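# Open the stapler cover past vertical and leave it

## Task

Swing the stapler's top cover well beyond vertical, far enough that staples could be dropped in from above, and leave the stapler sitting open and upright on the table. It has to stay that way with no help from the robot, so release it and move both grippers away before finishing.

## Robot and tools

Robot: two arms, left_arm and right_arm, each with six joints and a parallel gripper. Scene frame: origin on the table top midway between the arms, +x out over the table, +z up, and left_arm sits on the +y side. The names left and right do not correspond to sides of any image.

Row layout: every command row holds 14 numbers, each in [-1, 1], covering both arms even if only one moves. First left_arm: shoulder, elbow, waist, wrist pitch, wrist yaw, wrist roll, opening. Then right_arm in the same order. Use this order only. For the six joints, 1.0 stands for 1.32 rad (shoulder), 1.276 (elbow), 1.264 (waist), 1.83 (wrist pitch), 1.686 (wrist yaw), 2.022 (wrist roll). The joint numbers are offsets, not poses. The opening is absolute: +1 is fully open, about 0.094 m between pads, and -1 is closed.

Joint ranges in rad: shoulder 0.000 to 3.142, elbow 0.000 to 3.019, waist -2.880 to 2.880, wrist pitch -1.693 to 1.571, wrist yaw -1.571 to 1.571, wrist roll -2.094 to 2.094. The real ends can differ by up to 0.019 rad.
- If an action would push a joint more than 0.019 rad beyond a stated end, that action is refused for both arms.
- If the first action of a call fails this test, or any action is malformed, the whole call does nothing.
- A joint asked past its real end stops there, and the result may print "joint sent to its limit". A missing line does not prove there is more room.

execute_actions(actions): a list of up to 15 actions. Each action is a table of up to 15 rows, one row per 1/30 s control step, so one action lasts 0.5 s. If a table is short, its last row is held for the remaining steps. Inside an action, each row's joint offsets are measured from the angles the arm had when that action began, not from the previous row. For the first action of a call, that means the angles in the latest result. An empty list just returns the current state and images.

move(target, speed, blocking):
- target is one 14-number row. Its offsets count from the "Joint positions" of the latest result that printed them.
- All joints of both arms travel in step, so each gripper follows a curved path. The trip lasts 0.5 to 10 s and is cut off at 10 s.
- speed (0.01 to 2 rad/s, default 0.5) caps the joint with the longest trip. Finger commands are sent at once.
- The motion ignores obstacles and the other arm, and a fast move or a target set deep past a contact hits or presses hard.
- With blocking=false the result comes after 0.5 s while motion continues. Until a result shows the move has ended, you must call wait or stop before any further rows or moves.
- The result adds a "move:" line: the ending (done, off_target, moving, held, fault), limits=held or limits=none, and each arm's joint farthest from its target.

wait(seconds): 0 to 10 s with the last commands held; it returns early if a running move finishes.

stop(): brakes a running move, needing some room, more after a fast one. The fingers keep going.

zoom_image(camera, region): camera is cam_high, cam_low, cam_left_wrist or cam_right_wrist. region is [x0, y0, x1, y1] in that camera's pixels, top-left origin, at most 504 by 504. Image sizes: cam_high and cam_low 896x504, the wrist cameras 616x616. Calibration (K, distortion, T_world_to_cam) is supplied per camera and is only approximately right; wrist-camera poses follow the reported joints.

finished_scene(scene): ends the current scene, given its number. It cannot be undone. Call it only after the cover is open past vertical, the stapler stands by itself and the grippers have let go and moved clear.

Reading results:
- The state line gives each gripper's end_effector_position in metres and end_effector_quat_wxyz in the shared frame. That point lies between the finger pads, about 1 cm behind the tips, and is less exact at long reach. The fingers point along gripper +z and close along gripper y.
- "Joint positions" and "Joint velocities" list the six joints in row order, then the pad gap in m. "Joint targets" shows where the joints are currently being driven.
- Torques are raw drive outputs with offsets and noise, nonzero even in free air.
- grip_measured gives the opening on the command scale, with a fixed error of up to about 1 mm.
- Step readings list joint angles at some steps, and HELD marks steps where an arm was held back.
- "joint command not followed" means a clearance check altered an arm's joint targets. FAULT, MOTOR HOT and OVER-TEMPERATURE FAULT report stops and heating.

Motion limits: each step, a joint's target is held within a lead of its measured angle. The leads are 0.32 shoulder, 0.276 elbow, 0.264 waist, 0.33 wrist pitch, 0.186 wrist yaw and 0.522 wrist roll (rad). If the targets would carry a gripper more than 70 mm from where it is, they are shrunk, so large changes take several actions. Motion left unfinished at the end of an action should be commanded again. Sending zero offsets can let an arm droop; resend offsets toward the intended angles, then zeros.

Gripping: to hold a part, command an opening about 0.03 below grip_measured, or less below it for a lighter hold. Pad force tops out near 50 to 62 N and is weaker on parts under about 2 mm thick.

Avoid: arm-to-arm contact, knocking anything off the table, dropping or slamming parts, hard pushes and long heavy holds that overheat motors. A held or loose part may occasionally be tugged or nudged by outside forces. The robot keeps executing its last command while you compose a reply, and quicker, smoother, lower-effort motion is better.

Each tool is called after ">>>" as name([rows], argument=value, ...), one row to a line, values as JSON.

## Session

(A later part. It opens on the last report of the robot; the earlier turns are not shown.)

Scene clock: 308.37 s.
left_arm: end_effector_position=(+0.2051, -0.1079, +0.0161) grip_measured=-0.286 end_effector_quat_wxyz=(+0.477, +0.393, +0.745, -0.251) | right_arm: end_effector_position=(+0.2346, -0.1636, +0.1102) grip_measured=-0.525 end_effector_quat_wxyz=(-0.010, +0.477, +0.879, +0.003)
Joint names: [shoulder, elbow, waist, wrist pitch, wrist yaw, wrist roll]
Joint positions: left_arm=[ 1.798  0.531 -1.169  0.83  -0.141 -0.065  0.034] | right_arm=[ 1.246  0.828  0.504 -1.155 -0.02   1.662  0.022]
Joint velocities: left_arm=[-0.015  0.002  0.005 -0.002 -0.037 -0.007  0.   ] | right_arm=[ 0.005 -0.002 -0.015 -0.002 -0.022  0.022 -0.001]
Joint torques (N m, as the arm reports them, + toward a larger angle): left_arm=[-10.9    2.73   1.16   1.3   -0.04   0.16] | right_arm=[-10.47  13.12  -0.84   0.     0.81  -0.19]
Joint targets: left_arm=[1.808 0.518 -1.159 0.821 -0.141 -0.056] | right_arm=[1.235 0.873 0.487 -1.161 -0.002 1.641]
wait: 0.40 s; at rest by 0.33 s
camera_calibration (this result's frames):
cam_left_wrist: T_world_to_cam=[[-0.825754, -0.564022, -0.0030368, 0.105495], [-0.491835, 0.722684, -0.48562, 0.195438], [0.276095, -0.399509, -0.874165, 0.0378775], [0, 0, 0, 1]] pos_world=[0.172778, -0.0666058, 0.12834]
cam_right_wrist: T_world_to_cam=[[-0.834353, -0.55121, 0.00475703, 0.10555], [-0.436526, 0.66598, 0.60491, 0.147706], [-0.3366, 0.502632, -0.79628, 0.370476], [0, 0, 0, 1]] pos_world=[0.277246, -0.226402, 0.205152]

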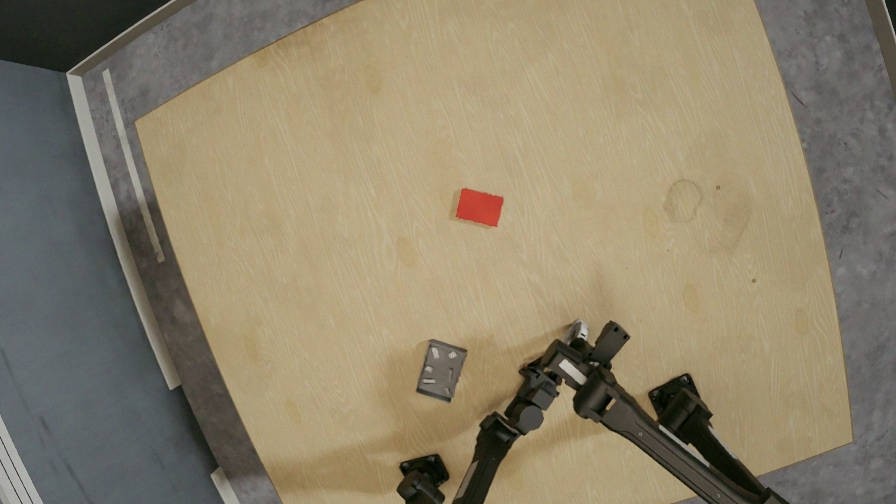

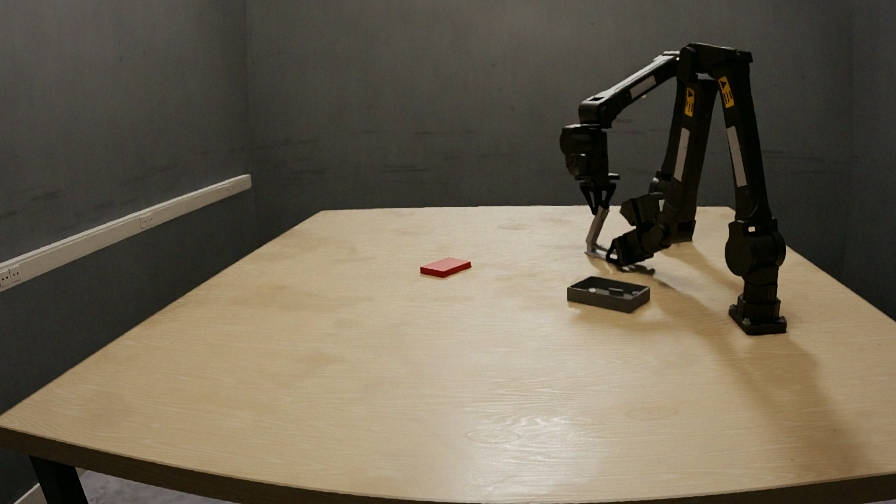

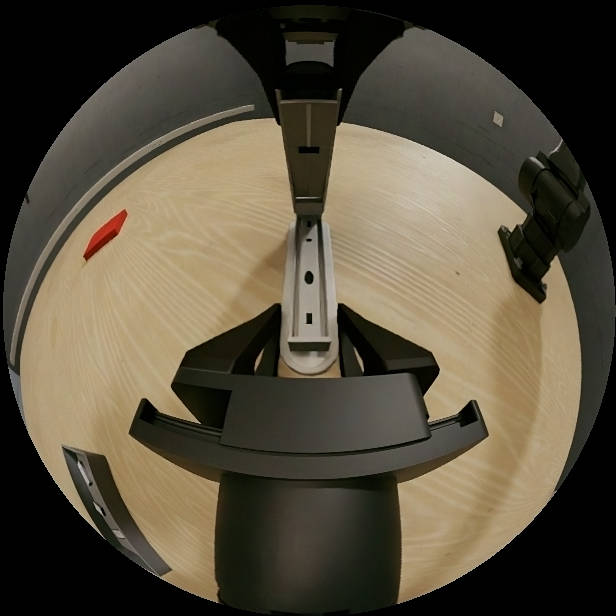

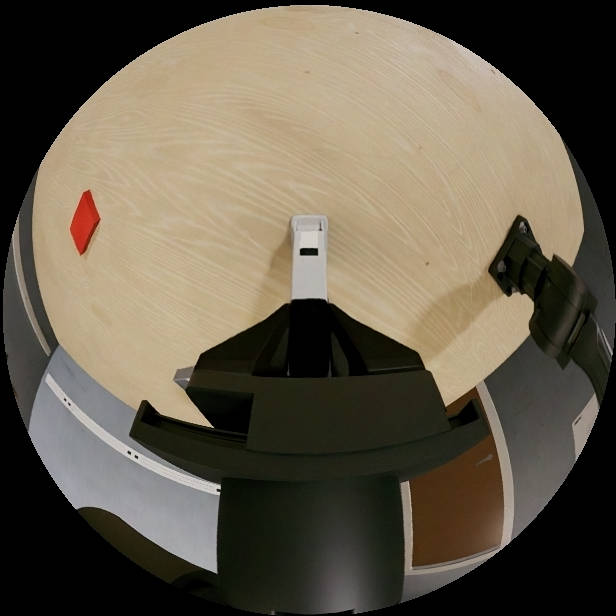

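>>> execute_actions([
  [[0.0076,-0.0102,0.0079,-0.0049,0.0,0.0045,-0.33,-0.0095,0.0353,-0.0178,-0.004,0.011,-0.0134,-0.533],[0.0076,-0.0102,0.0079,-0.0049,0.0,0.0045,-0.33,-0.0106,0.0353,-0.0222,-0.0046,0.0113,-0.0165,-0.533],[0.0076,-0.0102,0.0079,-0.0049,0.0,0.0045,-0.33,-0.0116,0.0353,-0.0266,-0.0052,0.0116,-0.0195,-0.533],[0.0076,-0.0102,0.0079,-0.0049,0.0,0.0045,-0.33,-0.0126,0.0353,-0.031,-0.0058,0.0119,-0.0226,-0.533],[0.0076,-0.0102,0.0079,-0.0049,0.0,0.0045,-0.33,-0.0134,0.0353,-0.0354,-0.0063,0.0122,-0.0256,-0.533],[0.0076,-0.0102,0.0079,-0.0049,0.0,0.0045,-0.33,-0.0142,0.0353,-0.0398,-0.0068,0.0125,-0.0286,-0.533],[0.0076,-0.0102,0.0079,-0.0049,0.0,0.0045,-0.33,-0.0149,0.0353,-0.0442,-0.0072,0.0128,-0.0317,-0.533],[0.0076,-0.0102,0.0079,-0.0049,0.0,0.0045,-0.33,-0.0155,0.0353,-0.0486,-0.0076,0.0131,-0.0347,-0.533],[0.0076,-0.0102,0.0079,-0.0049,0.0,0.0045,-0.33,-0.016,0.0353,-0.053,-0.0079,0.0134,-0.0378,-0.533],[0.0076,-0.0102,0.0079,-0.0049,0.0,0.0045,-0.33,-0.0165,0.0353,-0.0574,-0.0081,0.0137,-0.0408,-0.533],[0.0076,-0.0102,0.0079,-0.0049,0.0,0.0045,-0.33,-0.0168,0.0353,-0.0618,-0.0084,0.014,-0.0439,-0.533],[0.0076,-0.0102,0.0079,-0.0049,0.0,0.0045,-0.33,-0.0171,0.0353,-0.0662,-0.0085,0.0143,-0.0469,-0.533],[0.0076,-0.0102,0.0079,-0.0049,0.0,0.0045,-0.33,-0.0173,0.0353,-0.0706,-0.0086,0.0146,-0.0499,-0.533],[0.0076,-0.0102,0.0079,-0.0049,0.0,0.0045,-0.33,-0.0175,0.0353,-0.075,-0.0087,0.0148,-0.053,-0.533],[0.0076,-0.0102,0.0079,-0.0049,0.0,0.0045,-0.33,-0.0175,0.0353,-0.0794,-0.0087,0.015,-0.056,-0.533]],
  [[0.0076,-0.0102,0.0079,-0.0049,0.0,0.0045,-0.33,-0.004,0.025,-0.03,0.0,0.012,-0.0215,-0.533],[0.0076,-0.0102,0.0079,-0.0049,0.0,0.0045,-0.33,0.005,0.015,-0.0347,0.0038,0.012,-0.0244,-0.533],[0.0076,-0.0102,0.0079,-0.0049,0.0,0.0045,-0.33,0.0136,0.005,-0.0393,0.0042,0.012,-0.0274,-0.533],[0.0076,-0.0102,0.0079,-0.0049,0.0,0.0045,-0.33,0.0142,-0.0039,-0.044,0.0045,0.012,-0.0303,-0.533],[0.0076,-0.0102,0.0079,-0.0049,0.0,0.0045,-0.33,0.0146,-0.0046,-0.0487,0.0049,0.012,-0.0332,-0.533],[0.0076,-0.0102,0.0079,-0.0049,0.0,0.0045,-0.33,0.0151,-0.0049,-0.0533,0.0054,0.012,-0.0361,-0.533],[0.0076,-0.0102,0.0079,-0.0049,0.0,0.0045,-0.33,0.0156,-0.0052,-0.058,0.0059,0.012,-0.039,-0.533],[0.0076,-0.0102,0.0079,-0.0049,0.0,0.0045,-0.33,0.0162,-0.0056,-0.0627,0.0066,0.012,-0.0419,-0.533],[0.0076,-0.0102,0.0079,-0.0049,0.0,0.0045,-0.33,0.0169,-0.0061,-0.0673,0.0073,0.012,-0.0449,-0.533],[0.0076,-0.0102,0.0079,-0.0049,0.0,0.0045,-0.33,0.0176,-0.0066,-0.072,0.0081,0.012,-0.0478,-0.533],[0.0076,-0.0102,0.0079,-0.0049,0.0,0.0045,-0.33,0.0185,-0.0071,-0.0767,0.009,0.012,-0.0507,-0.533],[0.0076,-0.0102,0.0079,-0.0049,0.0,0.0045,-0.33,0.0194,-0.0077,-0.0813,0.01,0.012,-0.0536,-0.533],[0.0076,-0.0102,0.0079,-0.0049,0.0,0.0045,-0.33,0.0204,-0.0084,-0.086,0.0111,0.012,-0.0565,-0.533],[0.0076,-0.0102,0.0079,-0.0049,0.0,0.0045,-0.33,0.0215,-0.0091,-0.0907,0.0122,0.012,-0.0594,-0.533],[0.0076,-0.0102,0.0079,-0.0049,0.0,0.0045,-0.33,0.0227,-0.0099,-0.0953,0.0135,0.012,-0.0624,-0.533]],
  [[0.0076,-0.0102,0.0079,-0.0049,0.0,0.0045,-0.33,0.0204,-0.0079,-0.0302,0.0098,0.012,-0.0208,-0.533],[0.0076,-0.0102,0.0079,-0.0049,0.0,0.0045,-0.33,0.0218,-0.0088,-0.0342,0.0115,0.012,-0.0234,-0.533],[0.0076,-0.0102,0.0079,-0.0049,0.0,0.0045,-0.33,0.0232,-0.0097,-0.0383,0.0131,0.012,-0.0259,-0.533],[0.0076,-0.0102,0.0079,-0.0049,0.0,0.0045,-0.33,0.0246,-0.0106,-0.0423,0.0148,0.012,-0.0284,-0.533],[0.0076,-0.0102,0.0079,-0.0049,0.0,0.0045,-0.33,0.026,-0.0115,-0.0464,0.0164,0.012,-0.031,-0.533],[0.0076,-0.0102,0.0079,-0.0049,0.0,0.0045,-0.33,0.0275,-0.0123,-0.0504,0.018,0.012,-0.0335,-0.533],[0.0076,-0.0102,0.0079,-0.0049,0.0,0.0045,-0.33,0.0289,-0.0132,-0.0545,0.0197,0.012,-0.036,-0.533],[0.0076,-0.0102,0.0079,-0.0049,0.0,0.0045,-0.33,0.0303,-0.0141,-0.0586,0.0213,0.012,-0.0386,-0.533],[0.0076,-0.0102,0.0079,-0.0049,0.0,0.0045,-0.33,0.0317,-0.015,-0.0626,0.023,0.012,-0.0411,-0.533],[0.0076,-0.0102,0.0079,-0.0049,0.0,0.0045,-0.33,0.0331,-0.0159,-0.0667,0.0246,0.012,-0.0437,-0.533],[0.0076,-0.0102,0.0079,-0.0049,0.0,0.0045,-0.33,0.0346,-0.0168,-0.0707,0.0262,0.012,-0.0462,-0.533],[0.0076,-0.0102,0.0079,-0.0049,0.0,0.0045,-0.33,0.036,-0.0176,-0.0748,0.0279,0.012,-0.0487,-0.533],[0.0076,-0.0102,0.0079,-0.0049,0.0,0.0045,-0.33,0.0374,-0.0185,-0.0788,0.0295,0.012,-0.0513,-0.533],[0.0076,-0.0102,0.0079,-0.0049,0.0,0.0045,-0.33,0.0388,-0.0194,-0.0829,0.0312,0.012,-0.0538,-0.533],[0.0076,-0.0102,0.0079,-0.0049,0.0,0.0045,-0.33,0.0402,-0.0203,-0.0869,0.0328,0.012,-0.0563,-0.533]],
])

>>> wait(seconds=0.4)

Scene clock: 353.73 s.
left_arm: end_effector_position=(+0.2051, -0.1079, +0.0161) grip_measured=-0.286 end_effector_quat_wxyz=(+0.477, +0.395, +0.744, -0.250) | right_arm: end_effector_position=(+0.2799, -0.2333, +0.1048) grip_measured=-0.524 end_effector_quat_wxyz=(+0.001, +0.489, +0.872, +0.004)
Joint names: [shoulder, elbow, waist, wrist pitch, wrist yaw, wrist roll]
Joint positions: left_arm=[ 1.798  0.531 -1.169  0.83  -0.141 -0.061  0.034] | right_arm=[ 1.254  0.819  0.249 -1.128 -0.003  1.432  0.022]
Joint velocities: left_arm=[-0.015 -0.007 -0.005  0.007 -0.066 -0.022  0.001] | right_arm=[ 0.024 -0.032 -0.142  0.09   0.051 -0.125  0.001]
Joint torques (N m, as the arm reports them, + toward a larger angle): left_arm=[-11.01   2.76   1.35   1.34  -0.05   0.13] | right_arm=[-7.87  8.04 -0.55  0.93  0.48 -0.13]
Joint targets: left_arm=[1.808 0.518 -1.159 0.821 -0.141 -0.053] | right_arm=[1.284 0.806 0.228 -1.106 0.007 1.399]
Step readings (joint positions; steps 1 to 15: 1st action; 16 to 30: 2nd action; 31 to 45: 3rd action):
0: left_arm=[1.798 0.531 -1.169 0.830 -0.141 -0.065] | right_arm=[1.246 0.828 0.504 -1.155 -0.020 1.662]
1: left_arm=[1.798 0.531 -1.169 0.830 -0.141 -0.065] | right_arm=[1.246 0.828 0.504 -1.155 -0.020 1.661]
2: left_arm=[1.798 0.531 -1.169 0.830 -0.141 -0.065] | right_arm=[1.246 0.828 0.504 -1.156 -0.020 1.659]
4: left_arm=[1.798 0.531 -1.169 0.830 -0.141 -0.065] | right_arm=[1.245 0.829 0.499 -1.157 -0.020 1.654]
8: left_arm=[1.798 0.531 -1.169 0.830 -0.141 -0.065] | right_arm=[1.238 0.831 0.476 -1.164 -0.020 1.634]
15: left_arm=[1.798 0.531 -1.169 0.830 -0.141 -0.064] | right_arm=[1.230 0.833 0.433 -1.170 -0.017 1.594]
16: left_arm=[1.798 0.531 -1.169 0.830 -0.141 -0.064] | right_arm=[1.229 0.833 0.427 -1.170 -0.017 1.589]
17: left_arm=[1.798 0.531 -1.169 0.830 -0.141 -0.064] | right_arm=[1.229 0.833 0.421 -1.170 -0.017 1.585]
19: left_arm=[1.798 0.531 -1.169 0.830 -0.141 -0.064] | right_arm=[1.229 0.833 0.408 -1.170 -0.017 1.575]
23: left_arm=[1.798 0.531 -1.169 0.830 -0.141 -0.064] | right_arm=[1.229 0.833 0.381 -1.170 -0.017 1.554]
30: left_arm=[1.798 0.531 -1.169 0.830 -0.141 -0.062] | right_arm=[1.231 0.832 0.338 -1.166 -0.013 1.512]
31: left_arm=[1.798 0.531 -1.169 0.830 -0.141 -0.062] | right_arm=[1.232 0.832 0.332 -1.165 -0.011 1.507]
32: left_arm=[1.798 0.531 -1.169 0.830 -0.141 -0.061] | right_arm=[1.233 0.832 0.325 -1.164 -0.009 1.502]
34: left_arm=[1.798 0.531 -1.169 0.830 -0.141 -0.061] | right_arm=[1.236 0.830 0.310 -1.159 -0.007 1.491]
38: left_arm=[1.798 0.531 -1.169 0.830 -0.141 -0.061] | right_arm=[1.243 0.827 0.285 -1.149 -0.004 1.469]
45: Joint positions above
camera_calibration (this result's frames):
cam_left_wrist: T_world_to_cam=[[-0.82673, -0.562558, -0.00684625, 0.105914], [-0.489035, 0.724591, -0.485606, 0.195069], [0.278142, -0.398117, -0.874151, 0.0376076], [0, 0, 0, 1]] pos_world=[0.172498, -0.0667899, 0.128327]
cam_right_wrist: T_world_to_cam=[[-0.848369, -0.529358, -0.007103, 0.115275], [-0.430666, 0.682276, 0.590785, 0.220859], [-0.30789, 0.504262, -0.806798, 0.409909], [0, 0, 0, 1]] pos_world=[0.319119, -0.296367, 0.201052]

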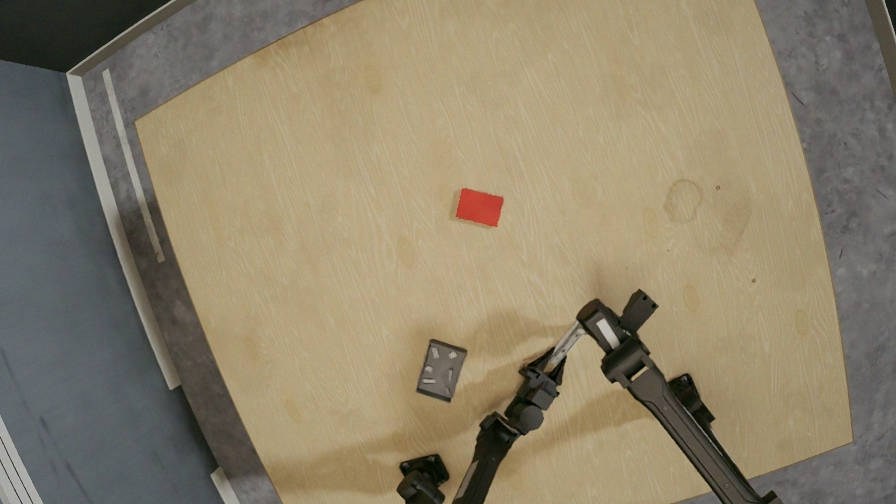

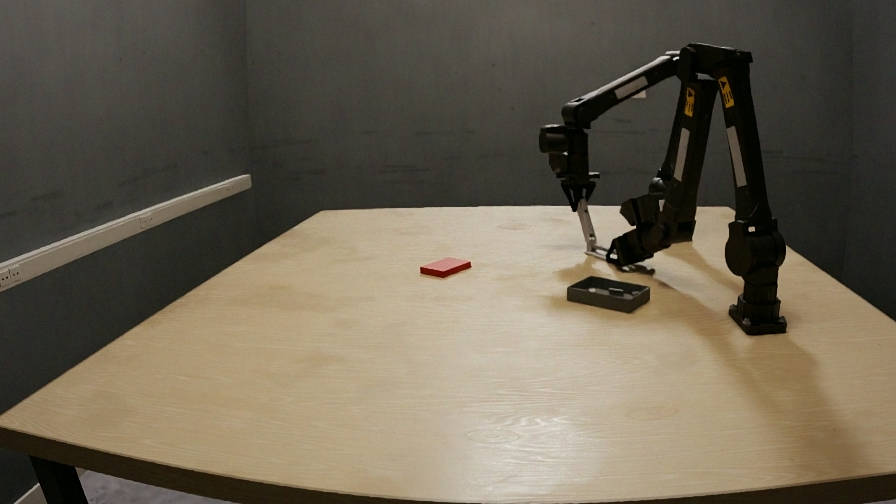

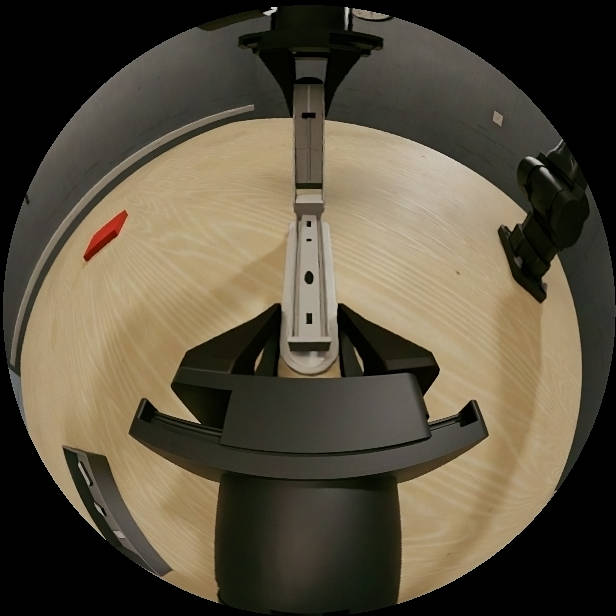

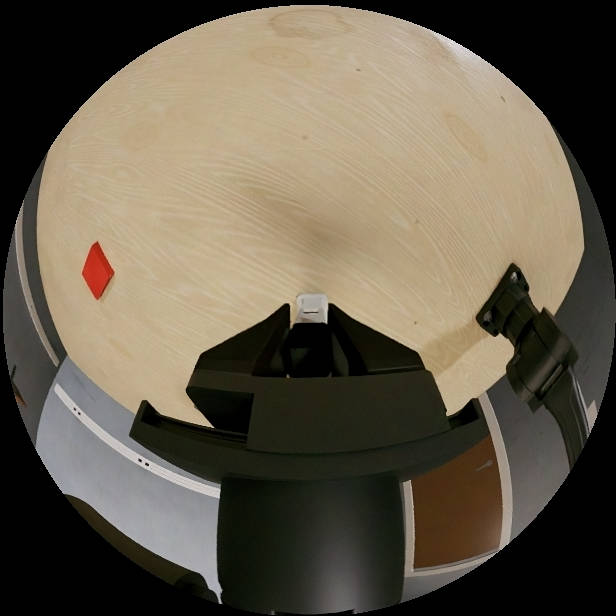

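Scene clock: 354.13 s.
left_arm: end_effector_position=(+0.2051, -0.1079, +0.0161) grip_measured=-0.286 end_effector_quat_wxyz=(+0.477, +0.395, +0.744, -0.250) | right_arm: end_effector_position=(+0.2824, -0.2368, +0.1021) grip_measured=-0.524 end_effector_quat_wxyz=(+0.001, +0.487, +0.873, +0.003)
Joint names: [shoulder, elbow, waist, wrist pitch, wrist yaw, wrist roll]
Joint positions: left_arm=[ 1.798  0.531 -1.169  0.83  -0.141 -0.061  0.034] | right_arm=[ 1.261  0.817  0.237 -1.12  -0.002  1.416  0.022]
Joint velocities: left_arm=[ 0.005  0.002 -0.005  0.007 -0.081 -0.007  0.   ] | right_arm=[ 0.015  0.002 -0.005  0.002 -0.11  -0.037 -0.   ]
Joint torques (N m, as the arm reports them, + toward a larger angle): left_arm=[-10.95   2.7    1.33   1.29  -0.04   0.14] | right_arm=[-7.68  8.08 -0.03  0.8   0.45 -0.16]
Joint targets: left_arm=[1.808 0.518 -1.159 0.821 -0.141 -0.053] | right_arm=[1.284 0.806 0.228 -1.106 0.007 1.399]
wait: 0.40 s; at rest by 0.37 s
camera_calibration (this result's frames):
cam_left_wrist: T_world_to_cam=[[-0.82673, -0.562558, -0.00684625, 0.105914], [-0.489035, 0.724591, -0.485606, 0.195069], [0.278142, -0.398117, -0.874151, 0.0376076], [0, 0, 0, 1]] pos_world=[0.172498, -0.0667899, 0.128327]
cam_right_wrist: T_world_to_cam=[[-0.846349, -0.532593, -0.00619152, 0.114036], [-0.433161, 0.681483, 0.589875, 0.226509], [-0.309944, 0.501922, -0.807471, 0.410349], [0, 0, 0, 1]] pos_world=[0.321814, -0.299591, 0.198438]

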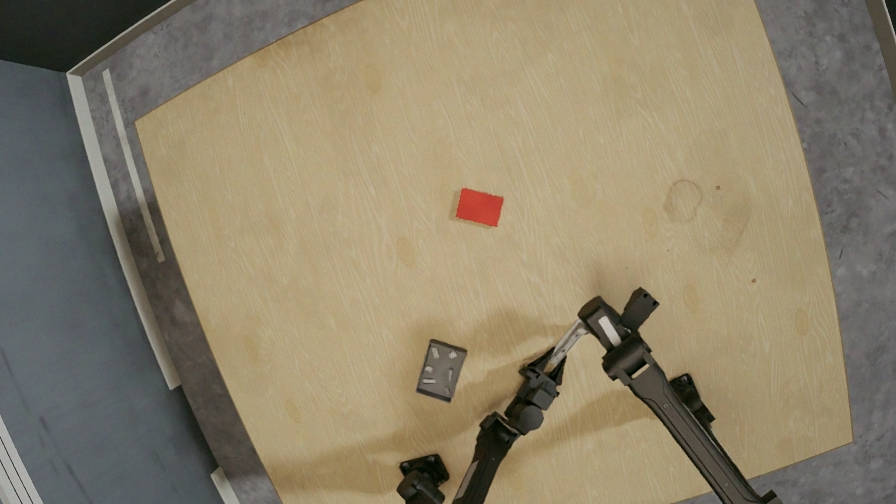

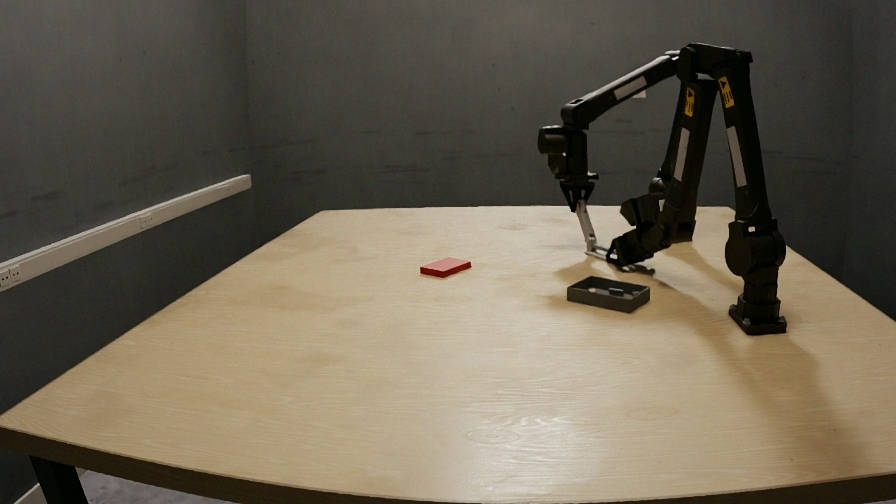

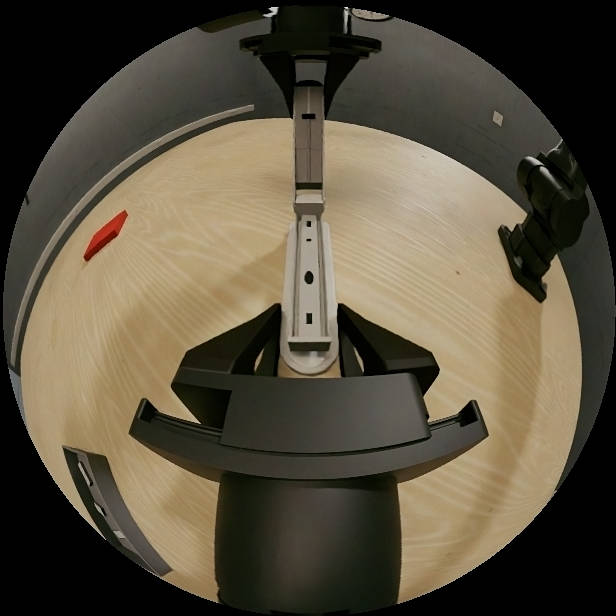

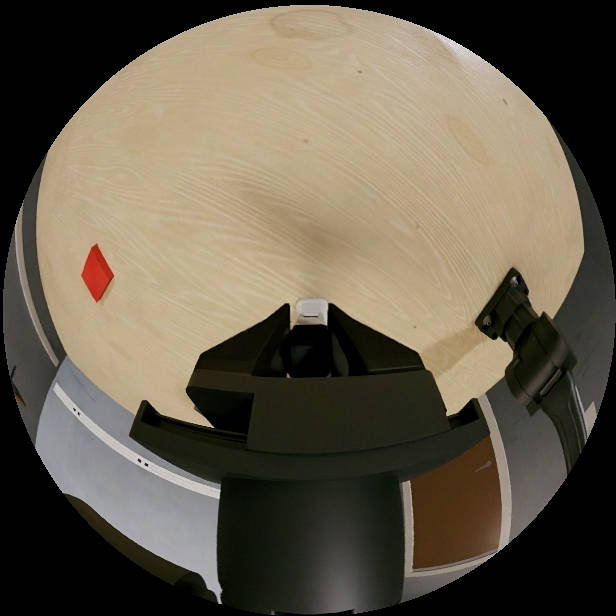

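>>> execute_actions([
  [[0.0076,-0.0102,0.0079,-0.0049,0.0,0.003,-0.33,0.023,-0.0099,-0.0104,0.0102,0.0053,-0.0115,-0.533],[0.0076,-0.0102,0.0079,-0.0049,0.0,0.003,-0.33,0.0254,-0.0112,-0.0138,0.0127,0.0053,-0.0145,-0.533],[0.0076,-0.0102,0.0079,-0.0049,0.0,0.003,-0.33,0.0278,-0.0124,-0.0171,0.0153,0.0053,-0.0176,-0.533],[0.0076,-0.0102,0.0079,-0.0049,0.0,0.003,-0.33,0.0302,-0.0137,-0.0204,0.0178,0.0053,-0.0207,-0.533],[0.0076,-0.0102,0.0079,-0.0049,0.0,0.003,-0.33,0.0327,-0.015,-0.0237,0.0203,0.0053,-0.0237,-0.533],[0.0076,-0.0102,0.0079,-0.0049,0.0,0.003,-0.33,0.0351,-0.0163,-0.0271,0.0229,0.0053,-0.0268,-0.533],[0.0076,-0.0102,0.0079,-0.0049,0.0,0.003,-0.33,0.0375,-0.0175,-0.0304,0.0254,0.0053,-0.0299,-0.533],[0.0076,-0.0102,0.0079,-0.0049,0.0,0.003,-0.33,0.0399,-0.0188,-0.0337,0.0279,0.0053,-0.0329,-0.533],[0.0076,-0.0102,0.0079,-0.0049,0.0,0.003,-0.33,0.0423,-0.0201,-0.037,0.0305,0.0053,-0.036,-0.533],[0.0076,-0.0102,0.0079,-0.0049,0.0,0.003,-0.33,0.0447,-0.0214,-0.0403,0.033,0.0053,-0.0391,-0.533],[0.0076,-0.0102,0.0079,-0.0049,0.0,0.003,-0.33,0.0472,-0.0226,-0.0437,0.0355,0.0053,-0.0421,-0.533],[0.0076,-0.0102,0.0079,-0.0049,0.0,0.003,-0.33,0.0496,-0.0239,-0.047,0.0381,0.0053,-0.0452,-0.533],[0.0076,-0.0102,0.0079,-0.0049,0.0,0.003,-0.33,0.052,-0.0252,-0.0503,0.0406,0.0053,-0.0483,-0.533],[0.0076,-0.0102,0.0079,-0.0049,0.0,0.003,-0.33,0.0544,-0.0265,-0.0536,0.0431,0.0053,-0.0513,-0.533],[0.0076,-0.0102,0.0079,-0.0049,0.0,0.003,-0.33,0.0568,-0.0277,-0.057,0.0457,0.0053,-0.0544,-0.533]],
  [[0.0076,-0.0102,0.0079,-0.0049,0.0,0.003,-0.33,0.0299,-0.0129,-0.0167,0.018,0.004,-0.0189,-0.533],[0.0076,-0.0102,0.0079,-0.0049,0.0,0.003,-0.33,0.0328,-0.0148,-0.0184,0.0214,0.004,-0.0199,-0.533],[0.0076,-0.0102,0.0079,-0.0049,0.0,0.003,-0.33,0.0358,-0.0168,-0.0201,0.0249,0.004,-0.021,-0.533],[0.0076,-0.0102,0.0079,-0.0049,0.0,0.003,-0.33,0.0388,-0.0187,-0.0218,0.0284,0.004,-0.022,-0.533],[0.0076,-0.0102,0.0079,-0.0049,0.0,0.003,-0.33,0.0417,-0.0206,-0.0235,0.0319,0.004,-0.0231,-0.533],[0.0076,-0.0102,0.0079,-0.0049,0.0,0.003,-0.33,0.0447,-0.0225,-0.0252,0.0354,0.004,-0.0242,-0.533],[0.0076,-0.0102,0.0079,-0.0049,0.0,0.003,-0.33,0.0476,-0.0245,-0.0269,0.0389,0.004,-0.0252,-0.533],[0.0076,-0.0102,0.0079,-0.0049,0.0,0.003,-0.33,0.0506,-0.0264,-0.0286,0.0423,0.004,-0.0263,-0.533],[0.0076,-0.0102,0.0079,-0.0049,0.0,0.003,-0.33,0.0536,-0.0283,-0.0303,0.0458,0.004,-0.0273,-0.533],[0.0076,-0.0102,0.0079,-0.0049,0.0,0.003,-0.33,0.0565,-0.0303,-0.032,0.0493,0.004,-0.0284,-0.533],[0.0076,-0.0102,0.0079,-0.0049,0.0,0.003,-0.33,0.0595,-0.0322,-0.0337,0.0528,0.004,-0.0294,-0.533],[0.0076,-0.0102,0.0079,-0.0049,0.0,0.003,-0.33,0.0625,-0.0341,-0.0353,0.0563,0.004,-0.0305,-0.533],[0.0076,-0.0102,0.0079,-0.0049,0.0,0.003,-0.33,0.0654,-0.036,-0.037,0.0598,0.004,-0.0316,-0.533],[0.0076,-0.0102,0.0079,-0.0049,0.0,0.003,-0.33,0.0684,-0.038,-0.0387,0.0632,0.004,-0.0326,-0.533],[0.0076,-0.0102,0.0079,-0.0049,0.0,0.003,-0.33,0.0714,-0.0399,-0.0404,0.0667,0.004,-0.0337,-0.533]],
])

>>> wait(seconds=0.4)

Scene clock: 387.67 s.
left_arm: end_effector_position=(+0.2051, -0.1079, +0.0161) grip_measured=-0.286 end_effector_quat_wxyz=(+0.477, +0.395, +0.744, -0.250) | right_arm: end_effector_position=(+0.3025, -0.2665, +0.0547) grip_measured=-0.524 end_effector_quat_wxyz=(+0.006, +0.478, +0.878, -0.001)
Joint names: [shoulder, elbow, waist, wrist pitch, wrist yaw, wrist roll]
Joint positions: left_arm=[ 1.798  0.531 -1.169  0.83  -0.141 -0.061  0.034] | right_arm=[ 1.359  0.763  0.135 -0.967  0.01   1.294  0.022]
Joint velocities: left_arm=[-0.005 -0.002 -0.005 -0.012 -0.007  0.051  0.001] | right_arm=[ 0.083 -0.076 -0.083  0.198  0.007 -0.066 -0.   ]
Joint torques (N m, as the arm reports them, + toward a larger angle): left_arm=[-10.74   2.76   1.31   1.31  -0.05   0.15] | right_arm=[-8.19  7.31  0.53  0.86  0.11 -0.02]
Joint targets: left_arm=[1.808 0.518 -1.159 0.821 -0.141 -0.055] | right_arm=[1.396 0.746 0.127 -0.939 0.011 1.278]
Step readings (joint positions; steps 1 to 15: 1st action; 16 to 30: 2nd action):
0: left_arm=[1.798 0.531 -1.169 0.830 -0.141 -0.061] | right_arm=[1.261 0.817 0.237 -1.120 -0.002 1.416]
1: left_arm=[1.798 0.531 -1.169 0.830 -0.141 -0.061] | right_arm=[1.261 0.817 0.236 -1.120 -0.002 1.415]
2: left_arm=[1.798 0.531 -1.169 0.830 -0.141 -0.061] | right_arm=[1.262 0.817 0.235 -1.119 -0.002 1.414]
4: left_arm=[1.798 0.531 -1.169 0.830 -0.141 -0.061] | right_arm=[1.265 0.816 0.230 -1.115 -0.000 1.407]
8: left_arm=[1.798 0.531 -1.169 0.830 -0.141 -0.061] | right_arm=[1.277 0.809 0.210 -1.096 0.002 1.386]
15: left_arm=[1.798 0.531 -1.169 0.830 -0.141 -0.061] | right_arm=[1.302 0.797 0.177 -1.061 0.004 1.346]
16: left_arm=[1.798 0.531 -1.169 0.830 -0.141 -0.061] | right_arm=[1.305 0.796 0.174 -1.056 0.004 1.341]
17: left_arm=[1.798 0.531 -1.169 0.830 -0.141 -0.061] | right_arm=[1.309 0.793 0.169 -1.050 0.004 1.337]
19: left_arm=[1.798 0.531 -1.169 0.830 -0.141 -0.061] | right_arm=[1.317 0.789 0.162 -1.037 0.006 1.329]
23: left_arm=[1.798 0.531 -1.169 0.830 -0.141 -0.061] | right_arm=[1.334 0.780 0.150 -1.011 0.009 1.314]
30: Joint positions above
camera_calibration (this result's frames):
cam_left_wrist: T_world_to_cam=[[-0.82673, -0.562558, -0.00684625, 0.105914], [-0.489035, 0.724591, -0.485606, 0.195069], [0.278142, -0.398117, -0.874151, 0.0376076], [0, 0, 0, 1]] pos_world=[0.172498, -0.0667899, 0.128327]
cam_right_wrist: T_world_to_cam=[[-0.835432, -0.549583, -0.00335896, 0.106925], [-0.449244, 0.679358, 0.580218, 0.288211], [-0.316596, 0.486242, -0.814454, 0.391423], [0, 0, 0, 1]] pos_world=[0.342729, -0.327361, 0.151931]

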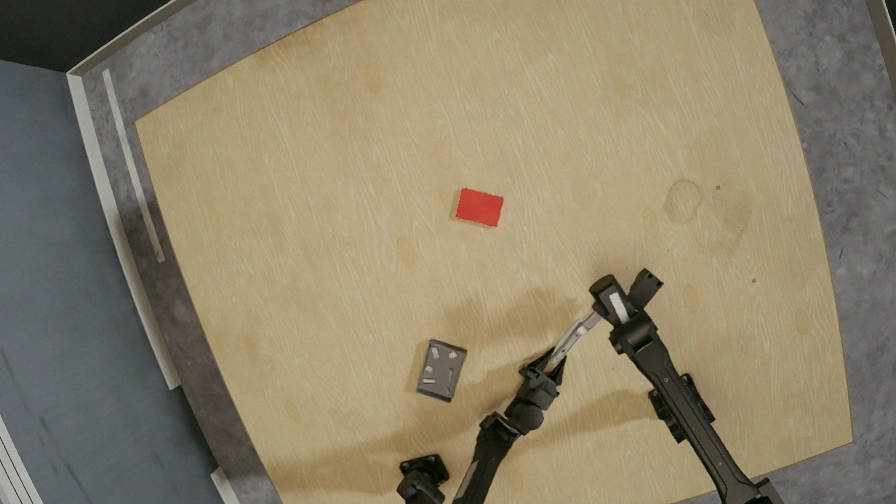

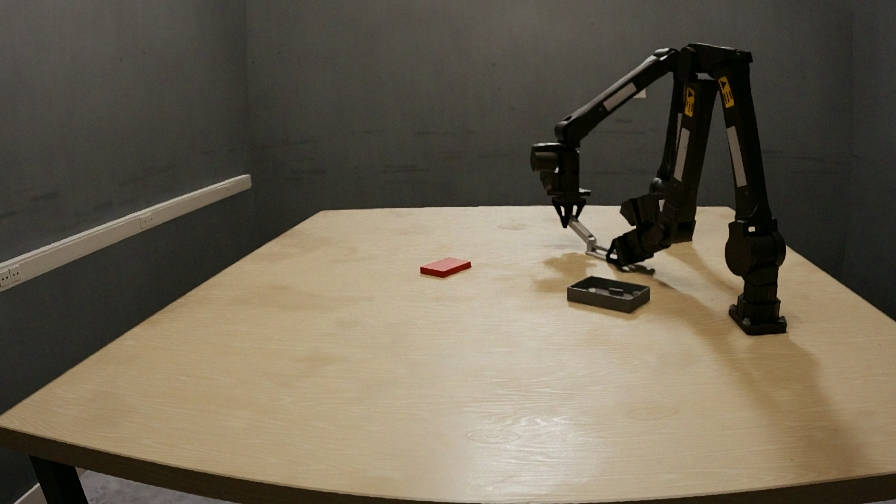

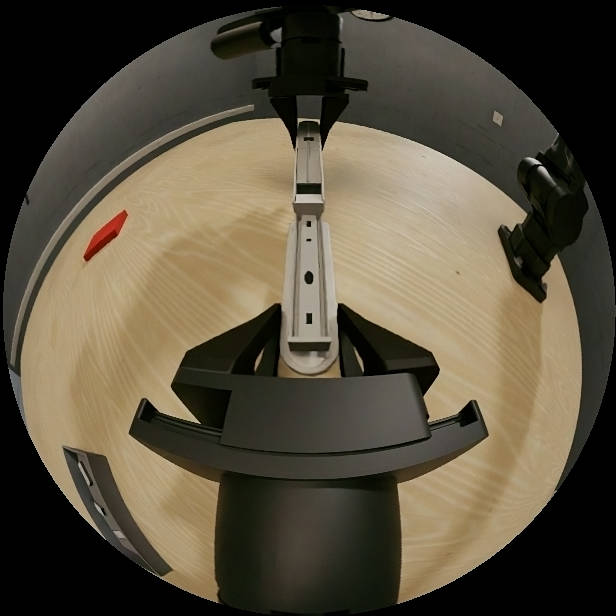

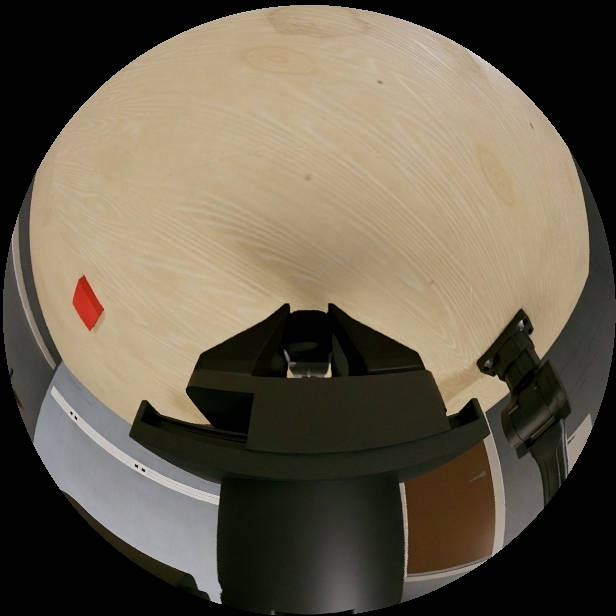

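Scene clock: 388.07 s.
left_arm: end_effector_position=(+0.2051, -0.1079, +0.0161) grip_measured=-0.286 end_effector_quat_wxyz=(+0.477, +0.395, +0.744, -0.250) | right_arm: end_effector_position=(+0.3034, -0.2678, +0.0497) grip_measured=-0.524 end_effector_quat_wxyz=(+0.005, +0.477, +0.879, -0.002)
Joint names: [shoulder, elbow, waist, wrist pitch, wrist yaw, wrist roll]
Joint positions: left_arm=[ 1.798  0.531 -1.169  0.83  -0.141 -0.061  0.034] | right_arm=[ 1.371  0.758  0.13  -0.953  0.01   1.286  0.022]
Joint velocities: left_arm=[-0.005 -0.007  0.005 -0.002  0.022  0.007  0.001] | right_arm=[ 0.005 -0.012 -0.005 -0.007 -0.051  0.037 -0.001]
Joint torques (N m, as the arm reports them, + toward a larger angle): left_arm=[-11.02   2.67   1.4    1.32  -0.06   0.11] | right_arm=[-8.62  7.19  0.35  0.77  0.11 -0.06]
Joint targets: left_arm=[1.808 0.518 -1.159 0.821 -0.141 -0.055] | right_arm=[1.396 0.747 0.127 -0.939 0.011 1.278]
wait: 0.40 s; at rest by 0.30 s
camera_calibration (this result's frames):
cam_left_wrist: T_world_to_cam=[[-0.82673, -0.562558, -0.00684625, 0.105914], [-0.489035, 0.724591, -0.485606, 0.195069], [0.278142, -0.398117, -0.874151, 0.0376076], [0, 0, 0, 1]] pos_world=[0.172498, -0.0667899, 0.128327]
cam_right_wrist: T_world_to_cam=[[-0.833756, -0.552131, -0.00144629, 0.105685], [-0.450222, 0.678345, 0.580645, 0.29242], [-0.319611, 0.484767, -0.814156, 0.388747], [0, 0, 0, 1]] pos_world=[0.344017, -0.328461, 0.146861]

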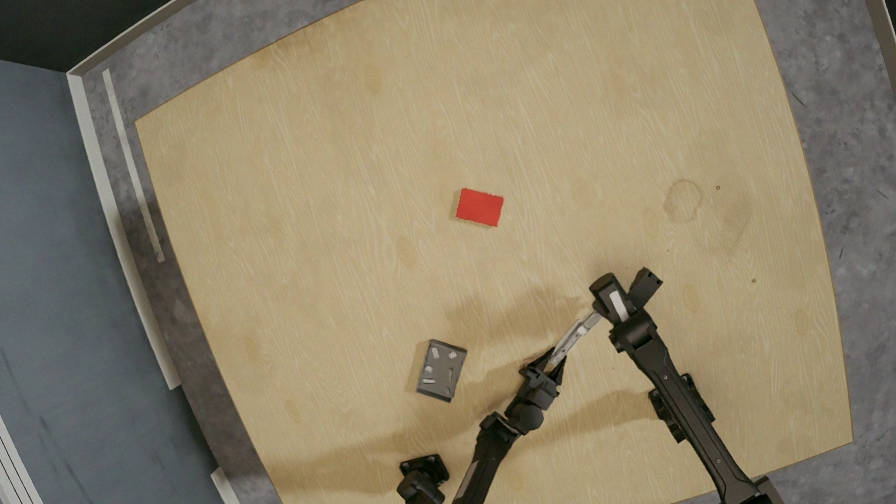

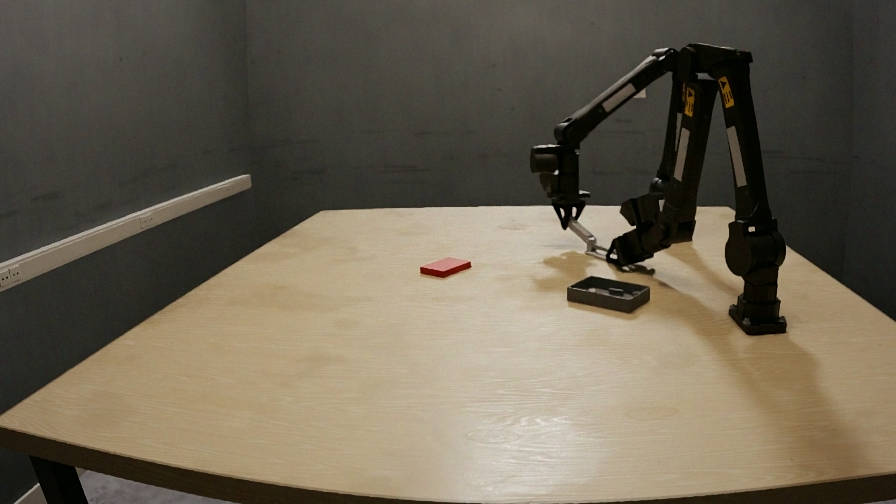

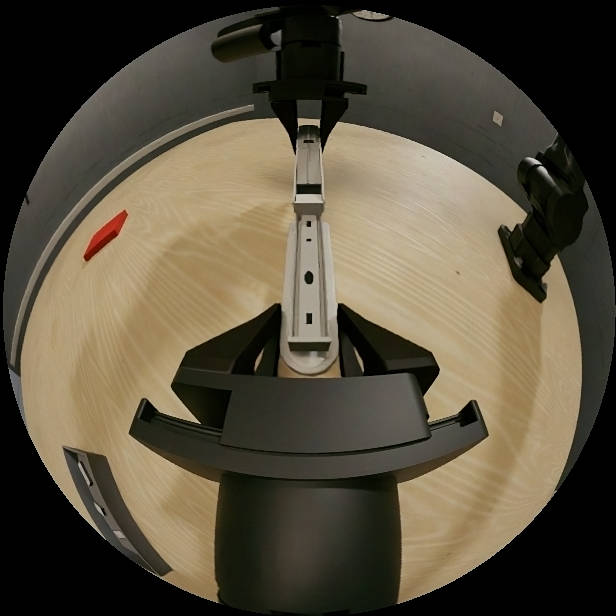

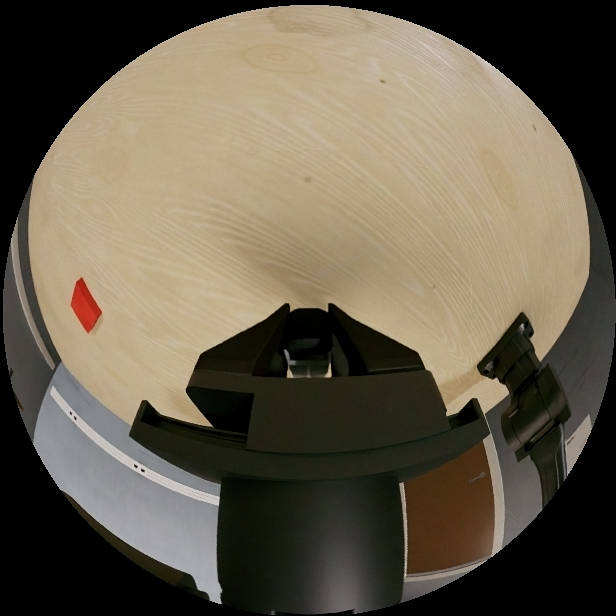

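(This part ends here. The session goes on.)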